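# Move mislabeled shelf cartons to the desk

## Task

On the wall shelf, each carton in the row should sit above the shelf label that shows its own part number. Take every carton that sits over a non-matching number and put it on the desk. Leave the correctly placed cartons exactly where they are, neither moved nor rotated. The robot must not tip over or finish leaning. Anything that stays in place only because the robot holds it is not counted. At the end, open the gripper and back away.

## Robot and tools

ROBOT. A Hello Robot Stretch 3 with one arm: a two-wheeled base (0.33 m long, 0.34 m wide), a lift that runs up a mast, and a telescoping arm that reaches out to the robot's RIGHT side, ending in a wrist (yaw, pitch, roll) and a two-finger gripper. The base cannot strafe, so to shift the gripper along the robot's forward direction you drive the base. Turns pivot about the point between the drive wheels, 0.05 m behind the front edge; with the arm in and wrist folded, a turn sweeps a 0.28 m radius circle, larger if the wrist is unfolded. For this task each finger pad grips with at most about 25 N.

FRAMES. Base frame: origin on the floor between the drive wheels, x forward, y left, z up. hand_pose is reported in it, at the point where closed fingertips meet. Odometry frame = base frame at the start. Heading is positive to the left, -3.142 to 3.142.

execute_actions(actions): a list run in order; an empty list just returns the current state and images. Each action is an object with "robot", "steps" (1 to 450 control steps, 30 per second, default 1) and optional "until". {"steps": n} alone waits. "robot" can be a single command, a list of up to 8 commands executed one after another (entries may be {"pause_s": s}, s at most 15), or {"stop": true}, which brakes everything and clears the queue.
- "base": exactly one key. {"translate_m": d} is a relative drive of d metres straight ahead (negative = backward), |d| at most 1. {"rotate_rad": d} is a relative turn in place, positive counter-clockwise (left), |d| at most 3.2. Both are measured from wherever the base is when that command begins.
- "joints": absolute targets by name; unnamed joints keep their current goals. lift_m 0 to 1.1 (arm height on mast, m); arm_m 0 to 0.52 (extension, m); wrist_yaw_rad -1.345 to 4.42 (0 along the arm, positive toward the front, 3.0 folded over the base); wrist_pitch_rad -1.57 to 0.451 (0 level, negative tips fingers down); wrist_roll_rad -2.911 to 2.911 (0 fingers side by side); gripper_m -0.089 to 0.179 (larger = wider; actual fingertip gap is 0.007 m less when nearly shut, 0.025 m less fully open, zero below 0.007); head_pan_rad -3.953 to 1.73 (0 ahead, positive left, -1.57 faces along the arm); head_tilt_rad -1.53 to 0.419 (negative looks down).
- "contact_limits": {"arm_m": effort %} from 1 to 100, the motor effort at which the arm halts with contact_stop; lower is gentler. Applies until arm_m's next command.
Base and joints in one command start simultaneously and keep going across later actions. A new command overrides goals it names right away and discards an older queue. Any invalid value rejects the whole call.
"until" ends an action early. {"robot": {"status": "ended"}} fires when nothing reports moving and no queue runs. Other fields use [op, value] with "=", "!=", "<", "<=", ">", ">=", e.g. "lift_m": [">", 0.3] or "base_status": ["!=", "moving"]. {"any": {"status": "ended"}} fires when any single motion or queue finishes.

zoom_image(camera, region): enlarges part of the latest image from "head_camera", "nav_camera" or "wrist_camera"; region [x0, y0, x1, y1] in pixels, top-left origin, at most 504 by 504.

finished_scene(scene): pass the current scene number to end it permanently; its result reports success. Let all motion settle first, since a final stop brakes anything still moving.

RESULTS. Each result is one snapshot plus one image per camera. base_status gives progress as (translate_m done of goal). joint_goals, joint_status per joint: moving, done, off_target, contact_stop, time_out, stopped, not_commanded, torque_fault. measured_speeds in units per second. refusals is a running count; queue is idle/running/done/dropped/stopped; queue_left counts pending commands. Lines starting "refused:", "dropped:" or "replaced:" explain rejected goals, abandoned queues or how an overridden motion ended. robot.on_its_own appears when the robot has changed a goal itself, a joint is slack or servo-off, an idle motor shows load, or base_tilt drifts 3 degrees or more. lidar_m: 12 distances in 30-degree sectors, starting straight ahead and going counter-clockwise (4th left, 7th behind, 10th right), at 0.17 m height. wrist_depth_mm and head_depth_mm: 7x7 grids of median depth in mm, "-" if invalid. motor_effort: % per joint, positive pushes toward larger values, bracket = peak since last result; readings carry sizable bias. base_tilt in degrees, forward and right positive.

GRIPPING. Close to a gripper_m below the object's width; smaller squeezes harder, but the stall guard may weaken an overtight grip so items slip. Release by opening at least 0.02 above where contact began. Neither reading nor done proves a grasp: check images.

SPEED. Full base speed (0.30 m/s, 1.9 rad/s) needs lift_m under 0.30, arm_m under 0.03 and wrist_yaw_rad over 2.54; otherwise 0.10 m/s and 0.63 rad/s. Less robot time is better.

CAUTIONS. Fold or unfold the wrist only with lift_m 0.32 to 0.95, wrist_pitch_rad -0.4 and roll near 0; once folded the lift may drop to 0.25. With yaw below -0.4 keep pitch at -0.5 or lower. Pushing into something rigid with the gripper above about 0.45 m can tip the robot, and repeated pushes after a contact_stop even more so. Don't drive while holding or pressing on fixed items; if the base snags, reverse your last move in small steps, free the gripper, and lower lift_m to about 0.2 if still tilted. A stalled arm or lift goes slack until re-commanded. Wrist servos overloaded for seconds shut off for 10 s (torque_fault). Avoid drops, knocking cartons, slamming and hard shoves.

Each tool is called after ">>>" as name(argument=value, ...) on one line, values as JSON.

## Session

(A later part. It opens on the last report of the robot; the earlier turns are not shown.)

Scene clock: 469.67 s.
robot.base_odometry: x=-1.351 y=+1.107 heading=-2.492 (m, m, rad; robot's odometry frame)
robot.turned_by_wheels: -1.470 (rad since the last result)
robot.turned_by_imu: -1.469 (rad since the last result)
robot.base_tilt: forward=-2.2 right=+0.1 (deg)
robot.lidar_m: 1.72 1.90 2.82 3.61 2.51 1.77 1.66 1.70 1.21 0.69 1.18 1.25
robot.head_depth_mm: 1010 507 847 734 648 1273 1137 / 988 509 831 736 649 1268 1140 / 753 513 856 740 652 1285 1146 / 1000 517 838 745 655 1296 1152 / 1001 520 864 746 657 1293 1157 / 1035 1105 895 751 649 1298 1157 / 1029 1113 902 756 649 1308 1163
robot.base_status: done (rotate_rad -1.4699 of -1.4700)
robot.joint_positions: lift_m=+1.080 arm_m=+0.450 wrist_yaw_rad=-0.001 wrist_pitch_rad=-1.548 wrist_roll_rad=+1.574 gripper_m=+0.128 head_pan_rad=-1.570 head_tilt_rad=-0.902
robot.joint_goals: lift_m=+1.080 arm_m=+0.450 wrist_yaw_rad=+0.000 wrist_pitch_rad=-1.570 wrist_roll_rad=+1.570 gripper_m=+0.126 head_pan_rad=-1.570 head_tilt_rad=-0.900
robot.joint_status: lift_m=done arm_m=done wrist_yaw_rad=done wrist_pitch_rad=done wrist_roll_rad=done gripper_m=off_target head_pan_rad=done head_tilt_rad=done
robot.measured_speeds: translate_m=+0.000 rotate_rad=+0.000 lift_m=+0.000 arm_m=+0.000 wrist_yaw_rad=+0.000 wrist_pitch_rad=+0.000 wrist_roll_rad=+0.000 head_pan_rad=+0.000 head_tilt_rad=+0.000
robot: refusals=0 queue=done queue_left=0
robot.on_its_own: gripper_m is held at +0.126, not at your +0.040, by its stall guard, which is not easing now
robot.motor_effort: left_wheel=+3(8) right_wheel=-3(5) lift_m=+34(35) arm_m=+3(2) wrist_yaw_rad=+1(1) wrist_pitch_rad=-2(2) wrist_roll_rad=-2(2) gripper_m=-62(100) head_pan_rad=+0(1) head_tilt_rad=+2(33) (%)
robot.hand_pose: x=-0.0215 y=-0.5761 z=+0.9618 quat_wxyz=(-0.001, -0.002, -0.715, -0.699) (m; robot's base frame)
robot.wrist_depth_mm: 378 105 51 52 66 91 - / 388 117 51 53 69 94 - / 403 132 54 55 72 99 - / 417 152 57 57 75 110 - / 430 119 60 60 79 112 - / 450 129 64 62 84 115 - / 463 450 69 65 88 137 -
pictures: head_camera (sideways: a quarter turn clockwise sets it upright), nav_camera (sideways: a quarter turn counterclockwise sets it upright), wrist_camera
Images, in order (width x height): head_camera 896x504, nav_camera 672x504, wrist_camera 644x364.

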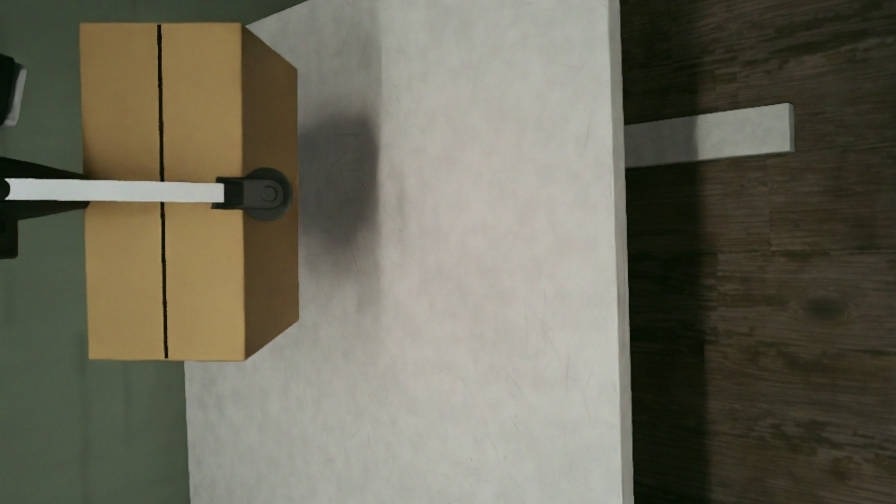

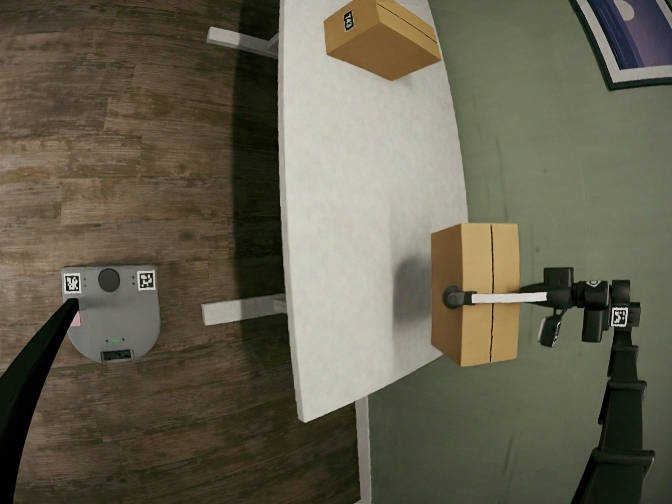

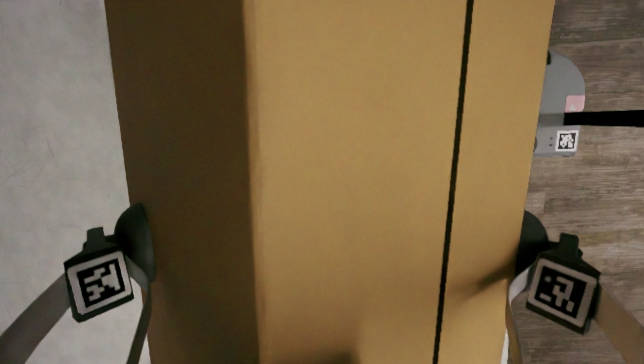

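>>> execute_actions(actions=[{"robot":[{"base":{"translate_m":0.12},"joints":{"arm_m":0.52}},{"joints":{"lift_m":0.96}}],"steps":300,"until":{"robot":{"status":"ended"}}},{"robot":[{"joints":{"gripper_m":0.179}},{"pause_s":2},{"joints":{"lift_m":1.1}},{"pause_s":1}],"steps":300,"until":{"robot":{"status":"ended"}}}])

Scene clock: 479.87 s.
robot.base_odometry: x=-1.446 y=+1.035 heading=-2.492 (m, m, rad; robot's odometry frame)
robot.turned_by_wheels: +0.000 (rad since the last result)
robot.turned_by_imu: -0.003 (rad since the last result)
robot.base_tilt: forward=-2.1 right=+0.1 (deg)
robot.lidar_m: 1.60 1.79 2.13 3.62 2.69 1.89 1.78 1.71 0.72 1.14 1.17 1.15
robot.head_depth_mm: 537 1005 869 735 647 1267 1137 / 541 581 873 738 649 1264 1139 / 545 605 882 740 653 1284 1147 / 548 584 883 744 643 1292 1153 / 553 586 892 748 646 1297 1156 / 1027 1111 897 753 648 1301 1157 / 1028 1107 900 755 649 1305 1163
robot.base_status: done (translate_m +0.1200 of +0.1200)
robot.joint_positions: lift_m=+1.100 arm_m=+0.518 wrist_yaw_rad=-0.001 wrist_pitch_rad=-1.548 wrist_roll_rad=+1.574 gripper_m=+0.179 head_pan_rad=-1.570 head_tilt_rad=-0.902
robot.joint_goals: lift_m=+1.100 arm_m=+0.520 wrist_yaw_rad=+0.000 wrist_pitch_rad=-1.570 wrist_roll_rad=+1.570 gripper_m=+0.179 head_pan_rad=-1.570 head_tilt_rad=-0.900
robot.joint_status: lift_m=done arm_m=done wrist_yaw_rad=done wrist_pitch_rad=done wrist_roll_rad=done gripper_m=off_target head_pan_rad=done head_tilt_rad=done
robot.measured_speeds: translate_m=+0.000 rotate_rad=+0.000 lift_m=+0.000 arm_m=+0.000 wrist_yaw_rad=+0.000 wrist_pitch_rad=+0.000 wrist_roll_rad=+0.000 head_pan_rad=+0.000 head_tilt_rad=+0.000
robot: refusals=0 queue=done queue_left=0
robot.motor_effort: left_wheel=+2(6) right_wheel=-2(2) lift_m=+35(36) arm_m=+3(3) wrist_yaw_rad=+1(2) wrist_pitch_rad=-2(2) wrist_roll_rad=-2(2) gripper_m=-3(100) head_pan_rad=+0(1) head_tilt_rad=+2(2) (%)
robot.hand_pose: x=-0.0215 y=-0.6447 z=+0.9816 quat_wxyz=(-0.001, -0.002, -0.715, -0.699) (m; robot's base frame)
robot.wrist_depth_mm: 395 105 52 52 67 94 - / 407 116 54 54 70 100 - / 425 129 57 56 73 107 - / 433 146 60 58 77 115 - / 455 119 64 60 81 113 - / 488 130 68 63 85 121 - / 488 476 72 65 91 456 -
pictures: head_camera (sideways: a quarter turn clockwise sets it upright), nav_camera (sideways: a quarter turn counterclockwise sets it upright), wrist_camera
Images, in order (width x height): head_camera 896x504, nav_camera 672x504, wrist_camera 644x364.

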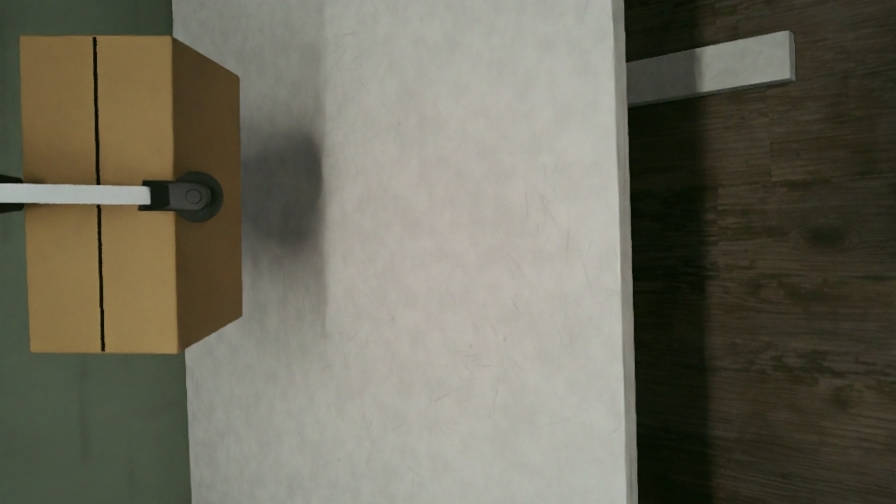

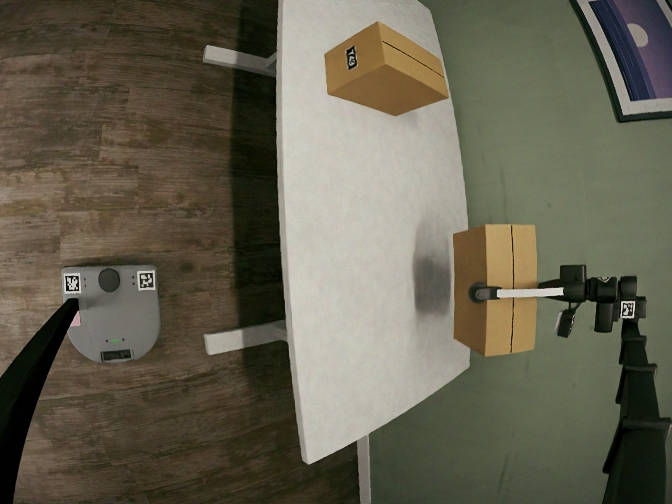

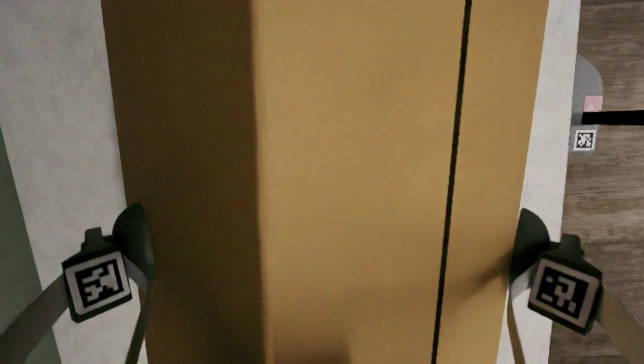

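>>> execute_actions(actions=[{"robot":{"joints":{"lift_m":0.955}},"steps":150,"until":{"robot":{"status":"ended"}}},{"robot":{"joints":{"wrist_pitch_rad":-1.2,"arm_m":0.42,"lift_m":0.935}},"steps":150,"until":{"robot":{"status":"ended"}}},{"robot":{"joints":{"arm_m":0.36,"lift_m":0.96}},"steps":150,"until":{"robot":{"status":"ended"}}}])

Scene clock: 485.37 s.
robot.base_odometry: x=-1.446 y=+1.035 heading=-2.492 (m, m, rad; robot's odometry frame)
robot.turned_by_wheels: +0.000 (rad since the last result)
robot.turned_by_imu: -0.001 (rad since the last result)
robot.base_tilt: forward=-2.1 right=+0.1 (deg)
robot.lidar_m: 1.60 1.79 2.15 3.62 2.69 1.90 1.78 1.72 0.72 1.14 1.18 1.15
robot.head_depth_mm: 1072 1038 825 734 645 1268 1141 / - 1030 592 738 650 1269 1144 / - - 597 727 652 1288 1148 / 1036 1097 602 744 643 1290 1153 / 1031 1105 610 748 644 1301 1159 / 1029 1107 892 753 647 1304 1161 / 1025 1104 901 755 650 1311 1163
robot.base_status: done (translate_m +0.1200 of +0.1200)
robot.joint_positions: lift_m=+0.960 arm_m=+0.360 wrist_yaw_rad=-0.001 wrist_pitch_rad=-1.207 wrist_roll_rad=+1.574 gripper_m=+0.179 head_pan_rad=-1.570 head_tilt_rad=-0.902
robot.joint_goals: lift_m=+0.960 arm_m=+0.360 wrist_yaw_rad=+0.000 wrist_pitch_rad=-1.200 wrist_roll_rad=+1.570 gripper_m=+0.179 head_pan_rad=-1.570 head_tilt_rad=-0.900
robot.joint_status: lift_m=done arm_m=done wrist_yaw_rad=done wrist_pitch_rad=done wrist_roll_rad=done gripper_m=off_target head_pan_rad=done head_tilt_rad=done
robot.measured_speeds: translate_m=+0.000 rotate_rad=+0.000 lift_m=+0.000 arm_m=+0.000 wrist_yaw_rad=+0.000 wrist_pitch_rad=+0.000 wrist_roll_rad=+0.000 head_pan_rad=+0.000 head_tilt_rad=+0.000
robot: refusals=0 queue=done queue_left=0
robot.motor_effort: left_wheel=+2(2) right_wheel=-2(2) lift_m=+35(37) arm_m=-2(2) wrist_yaw_rad=+1(1) wrist_pitch_rad=+2(1) wrist_roll_rad=-2(2) gripper_m=-3(3) head_pan_rad=+0(1) head_tilt_rad=+2(2) (%)
robot.hand_pose: x=-0.0216 y=-0.5737 z=+0.8504 quat_wxyz=(-0.001, -0.001, -0.823, -0.568) (m; robot's base frame)
robot.wrist_depth_mm: 399 105 52 52 67 94 205 / 419 116 54 54 70 100 210 / 440 130 57 56 73 106 215 / 459 145 60 58 77 114 220 / 491 119 64 60 81 113 225 / 514 132 68 63 85 121 225 / 534 448 72 65 90 252 243
pictures: head_camera (sideways: a quarter turn clockwise sets it upright), nav_camera (sideways: a quarter turn counterclockwise sets it upright), wrist_camera
Images, in order (width x height): head_camera 896x504, nav_camera 672x504, wrist_camera 644x364.

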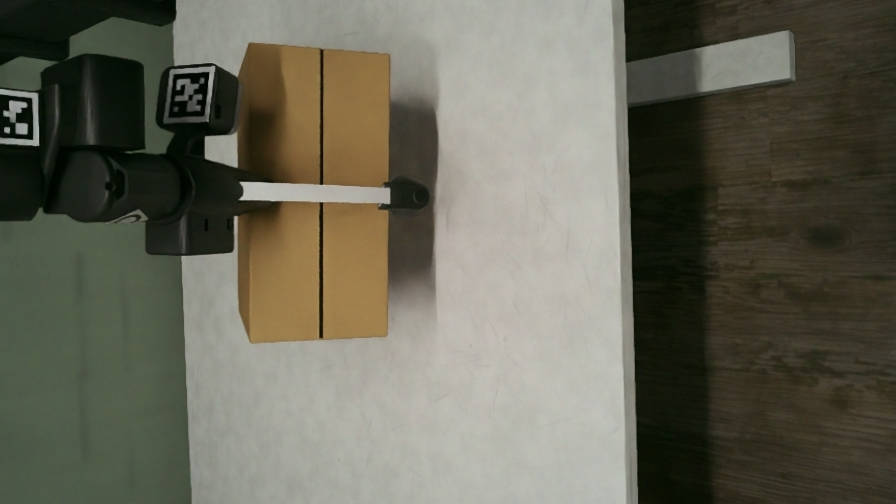

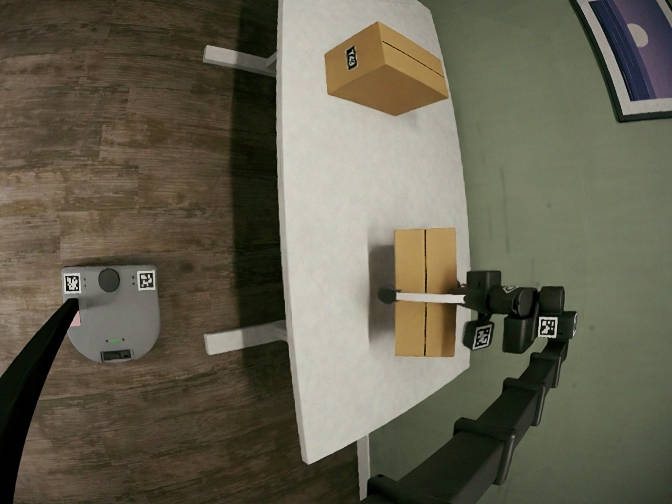

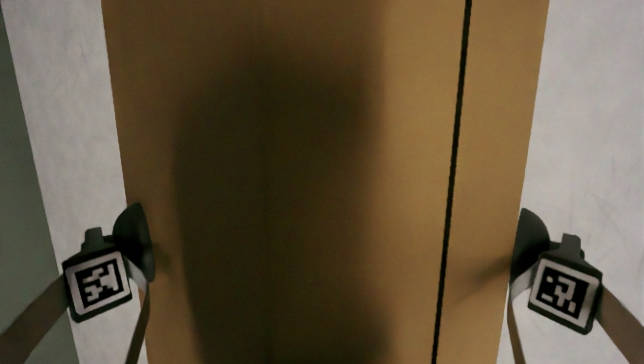

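>>> execute_actions(actions=[{"robot":[{"joints":{"wrist_pitch_rad":-0.6,"arm_m":0.3}},{"joints":{"lift_m":0.72}}],"steps":250,"until":{"robot":{"status":"ended"}}},{"robot":{"joints":{"arm_m":0.2}},"steps":150,"until":{"robot":{"status":"ended"}}}])

Scene clock: 490.30 s.
robot.base_odometry: x=-1.446 y=+1.035 heading=-2.492 (m, m, rad; robot's odometry frame)
robot.turned_by_wheels: +0.000 (rad since the last result)
robot.turned_by_imu: -0.003 (rad since the last result)
robot.base_tilt: forward=-2.1 right=+0.1 (deg)
robot.lidar_m: 1.60 1.79 2.15 3.61 2.70 1.89 1.78 1.72 0.72 1.14 1.18 1.15
robot.head_depth_mm: 1042 1075 - - 647 1255 1139 / 1039 1080 - 698 650 1268 1146 / 1035 1089 - - 651 1293 1151 / 1034 1095 736 729 642 1297 1148 / 1032 1105 846 749 646 1297 1153 / 1027 1108 898 754 646 1308 1162 / 1026 1106 904 755 651 1303 1163
robot.base_status: done (translate_m +0.1200 of +0.1200)
robot.joint_positions: lift_m=+0.833 arm_m=+0.200 wrist_yaw_rad=+0.001 wrist_pitch_rad=-0.593 wrist_roll_rad=+1.573 gripper_m=+0.179 head_pan_rad=-1.570 head_tilt_rad=-0.901
robot.joint_goals: lift_m=+0.833 arm_m=+0.200 wrist_yaw_rad=+0.000 wrist_pitch_rad=-0.600 wrist_roll_rad=+1.570 gripper_m=+0.179 head_pan_rad=-1.570 head_tilt_rad=-0.900
robot.joint_status: lift_m=contact_stop arm_m=done wrist_yaw_rad=done wrist_pitch_rad=done wrist_roll_rad=done gripper_m=off_target head_pan_rad=done head_tilt_rad=done
robot.measured_speeds: translate_m=+0.000 rotate_rad=+0.000 lift_m=+0.000 arm_m=+0.000 wrist_yaw_rad=+0.000 wrist_pitch_rad=+0.000 wrist_roll_rad=+0.000 head_pan_rad=+0.000 head_tilt_rad=+0.000
robot: refusals=0 queue=done queue_left=0
robot.on_its_own: lift_m is slack since a contact_stop, until your next command for it (your +0.720 is given up)
robot.motor_effort: left_wheel=+1(20) right_wheel=-1(4) lift_m=+30(36) arm_m=-3(8) wrist_yaw_rad=+0(2) wrist_pitch_rad=-2(9) wrist_roll_rad=-1(2) gripper_m=+8(9) head_pan_rad=-1(1) head_tilt_rad=+0(2) (%)
robot.hand_pose: x=-0.0213 y=-0.5442 z=+0.8085 quat_wxyz=(-0.001, +0.000, -0.956, -0.292) (m; robot's base frame)
robot.wrist_depth_mm: 551 605 165 190 205 157 128 / 555 607 173 192 208 160 130 / 560 616 182 202 214 164 132 / 568 635 190 213 218 166 134 / 564 674 200 225 224 179 135 / 558 688 213 238 230 184 131 / 600 652 227 257 237 178 145
pictures: head_camera (sideways: a quarter turn clockwise sets it upright), nav_camera (sideways: a quarter turn counterclockwise sets it upright), wrist_camera
Images, in order (width x height): head_camera 896x504, nav_camera 672x504, wrist_camera 644x364.

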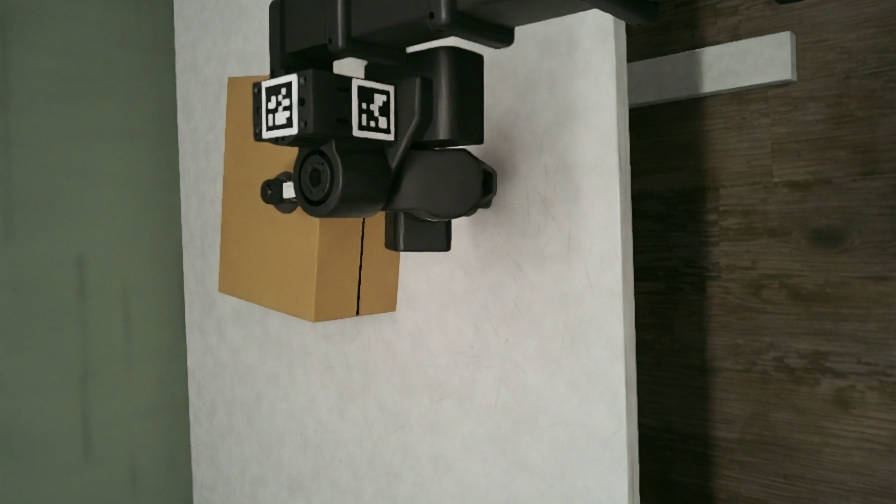

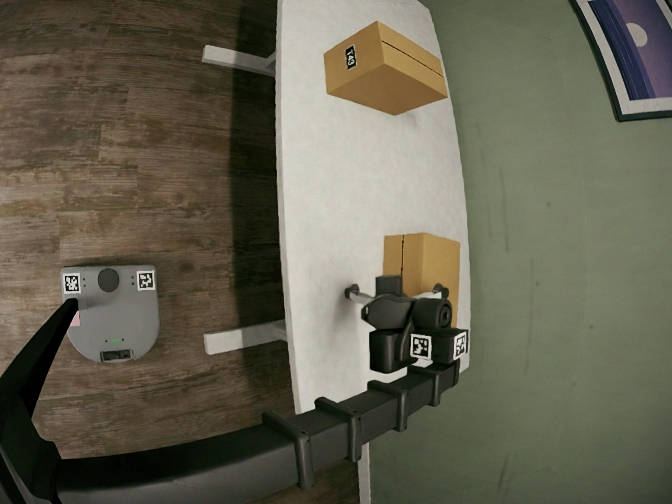

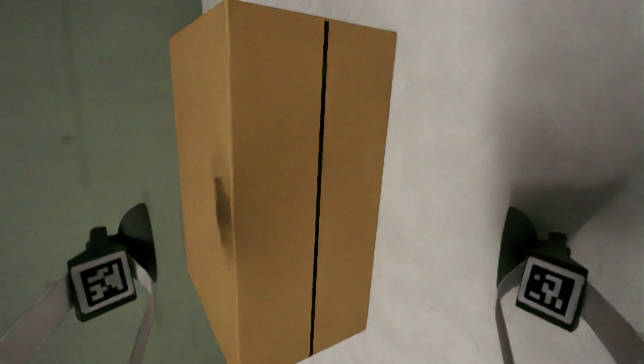

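Released.

>>> execute_actions(actions=[{"robot":{"joints":{"lift_m":0.95,"arm_m":0.02}},"steps":200,"until":{"robot":{"status":"ended"}}}])

>>> finished_scene(scene=2)

Scene clock: 492.87 s.
robot.base_odometry: x=-1.446 y=+1.035 heading=-2.492 (m, m, rad; robot's odometry frame)
robot.turned_by_wheels: +0.000 (rad since the last result)
robot.turned_by_imu: -0.001 (rad since the last result)
robot.base_tilt: forward=-2.1 right=+0.1 (deg)
robot.lidar_m: 1.60 1.79 2.15 3.60 2.69 1.89 1.78 1.72 0.72 1.14 1.17 1.15
robot.head_depth_mm: 1044 1075 - - - 1216 1141 / 1038 1080 709 - - 1241 1144 / 1041 1085 732 - - 1249 1147 / 1036 1094 735 762 628 1290 1151 / 1033 1103 846 749 645 1298 1160 / 1027 1110 900 752 647 1302 1160 / 1021 1108 905 756 650 1307 1158
robot.base_status: done (translate_m +0.1200 of +0.1200)
robot.joint_positions: lift_m=+0.950 arm_m=+0.020 wrist_yaw_rad=+0.001 wrist_pitch_rad=-0.610 wrist_roll_rad=+1.573 gripper_m=+0.179 head_pan_rad=-1.570 head_tilt_rad=-0.901
robot.joint_goals: lift_m=+0.950 arm_m=+0.020 wrist_yaw_rad=+0.000 wrist_pitch_rad=-0.600 wrist_roll_rad=+1.570 gripper_m=+0.179 head_pan_rad=-1.570 head_tilt_rad=-0.900
robot.joint_status: lift_m=done arm_m=done wrist_yaw_rad=done wrist_pitch_rad=done wrist_roll_rad=done gripper_m=off_target head_pan_rad=done head_tilt_rad=done
robot.measured_speeds: translate_m=+0.000 rotate_rad=+0.000 lift_m=+0.000 arm_m=+0.000 wrist_yaw_rad=+0.000 wrist_pitch_rad=+0.000 wrist_roll_rad=+0.000 head_pan_rad=+0.000 head_tilt_rad=+0.000
robot: refusals=0 queue=done queue_left=0
robot.motor_effort: left_wheel=+1(1) right_wheel=+0(1) lift_m=+34(35) arm_m=-2(2) wrist_yaw_rad=-1(1) wrist_pitch_rad=+2(3) wrist_roll_rad=-1(1) gripper_m=+0(8) head_pan_rad=+0(0) head_tilt_rad=+1(1) (%)
robot.hand_pose: x=-0.0214 y=-0.3613 z=+0.9218 quat_wxyz=(-0.001, +0.000, -0.954, -0.301) (m; robot's base frame)
robot.wrist_depth_mm: 672 757 781 469 334 262 695 / 692 775 753 410 344 267 739 / 705 797 509 423 351 271 749 / 704 799 545 436 359 276 767 / 709 827 894 459 373 294 778 / 690 855 905 561 381 310 751 / 752 830 936 583 390 299 857
pictures: head_camera (sideways: a quarter turn clockwise sets it upright), nav_camera (sideways: a quarter turn counterclockwise sets it upright), wrist_camera
Images, in order (width x height): head_camera 896x504, nav_camera 672x504, wrist_camera 644x364.

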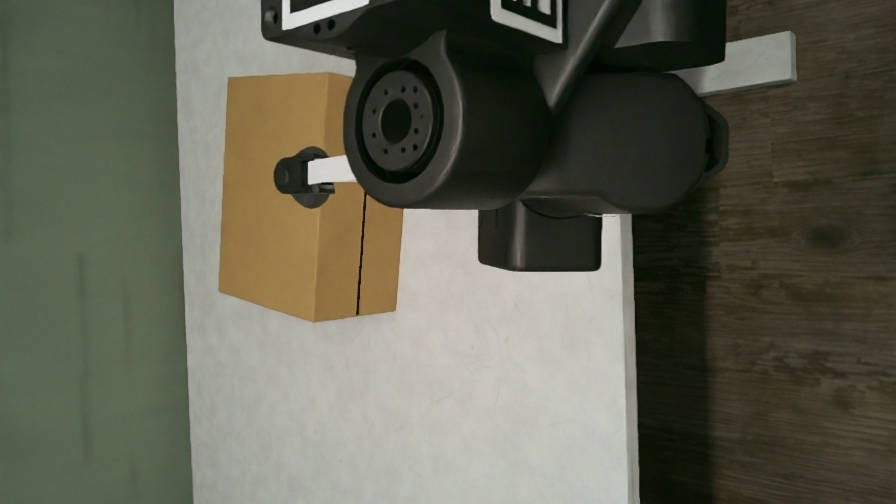

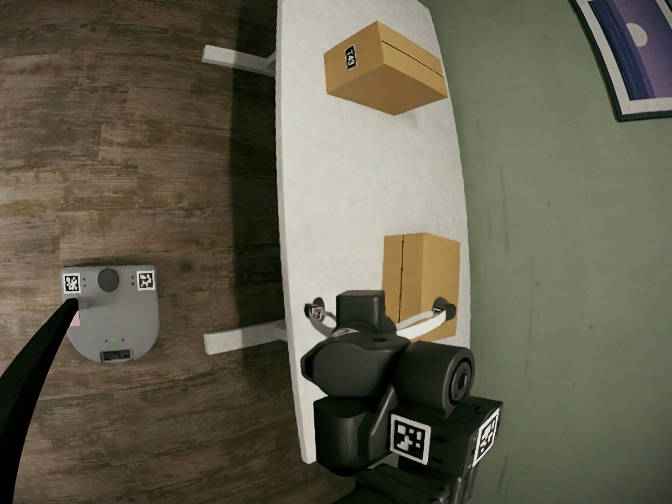

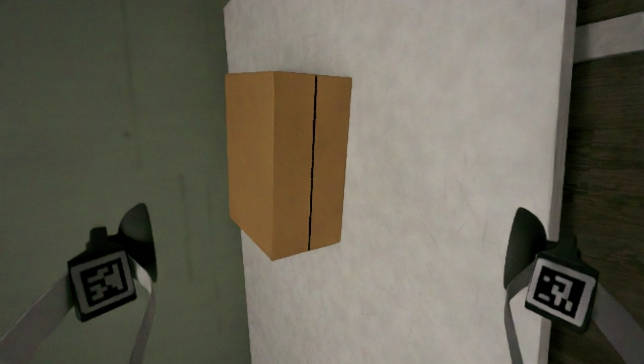

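The scene is finished: the task was done.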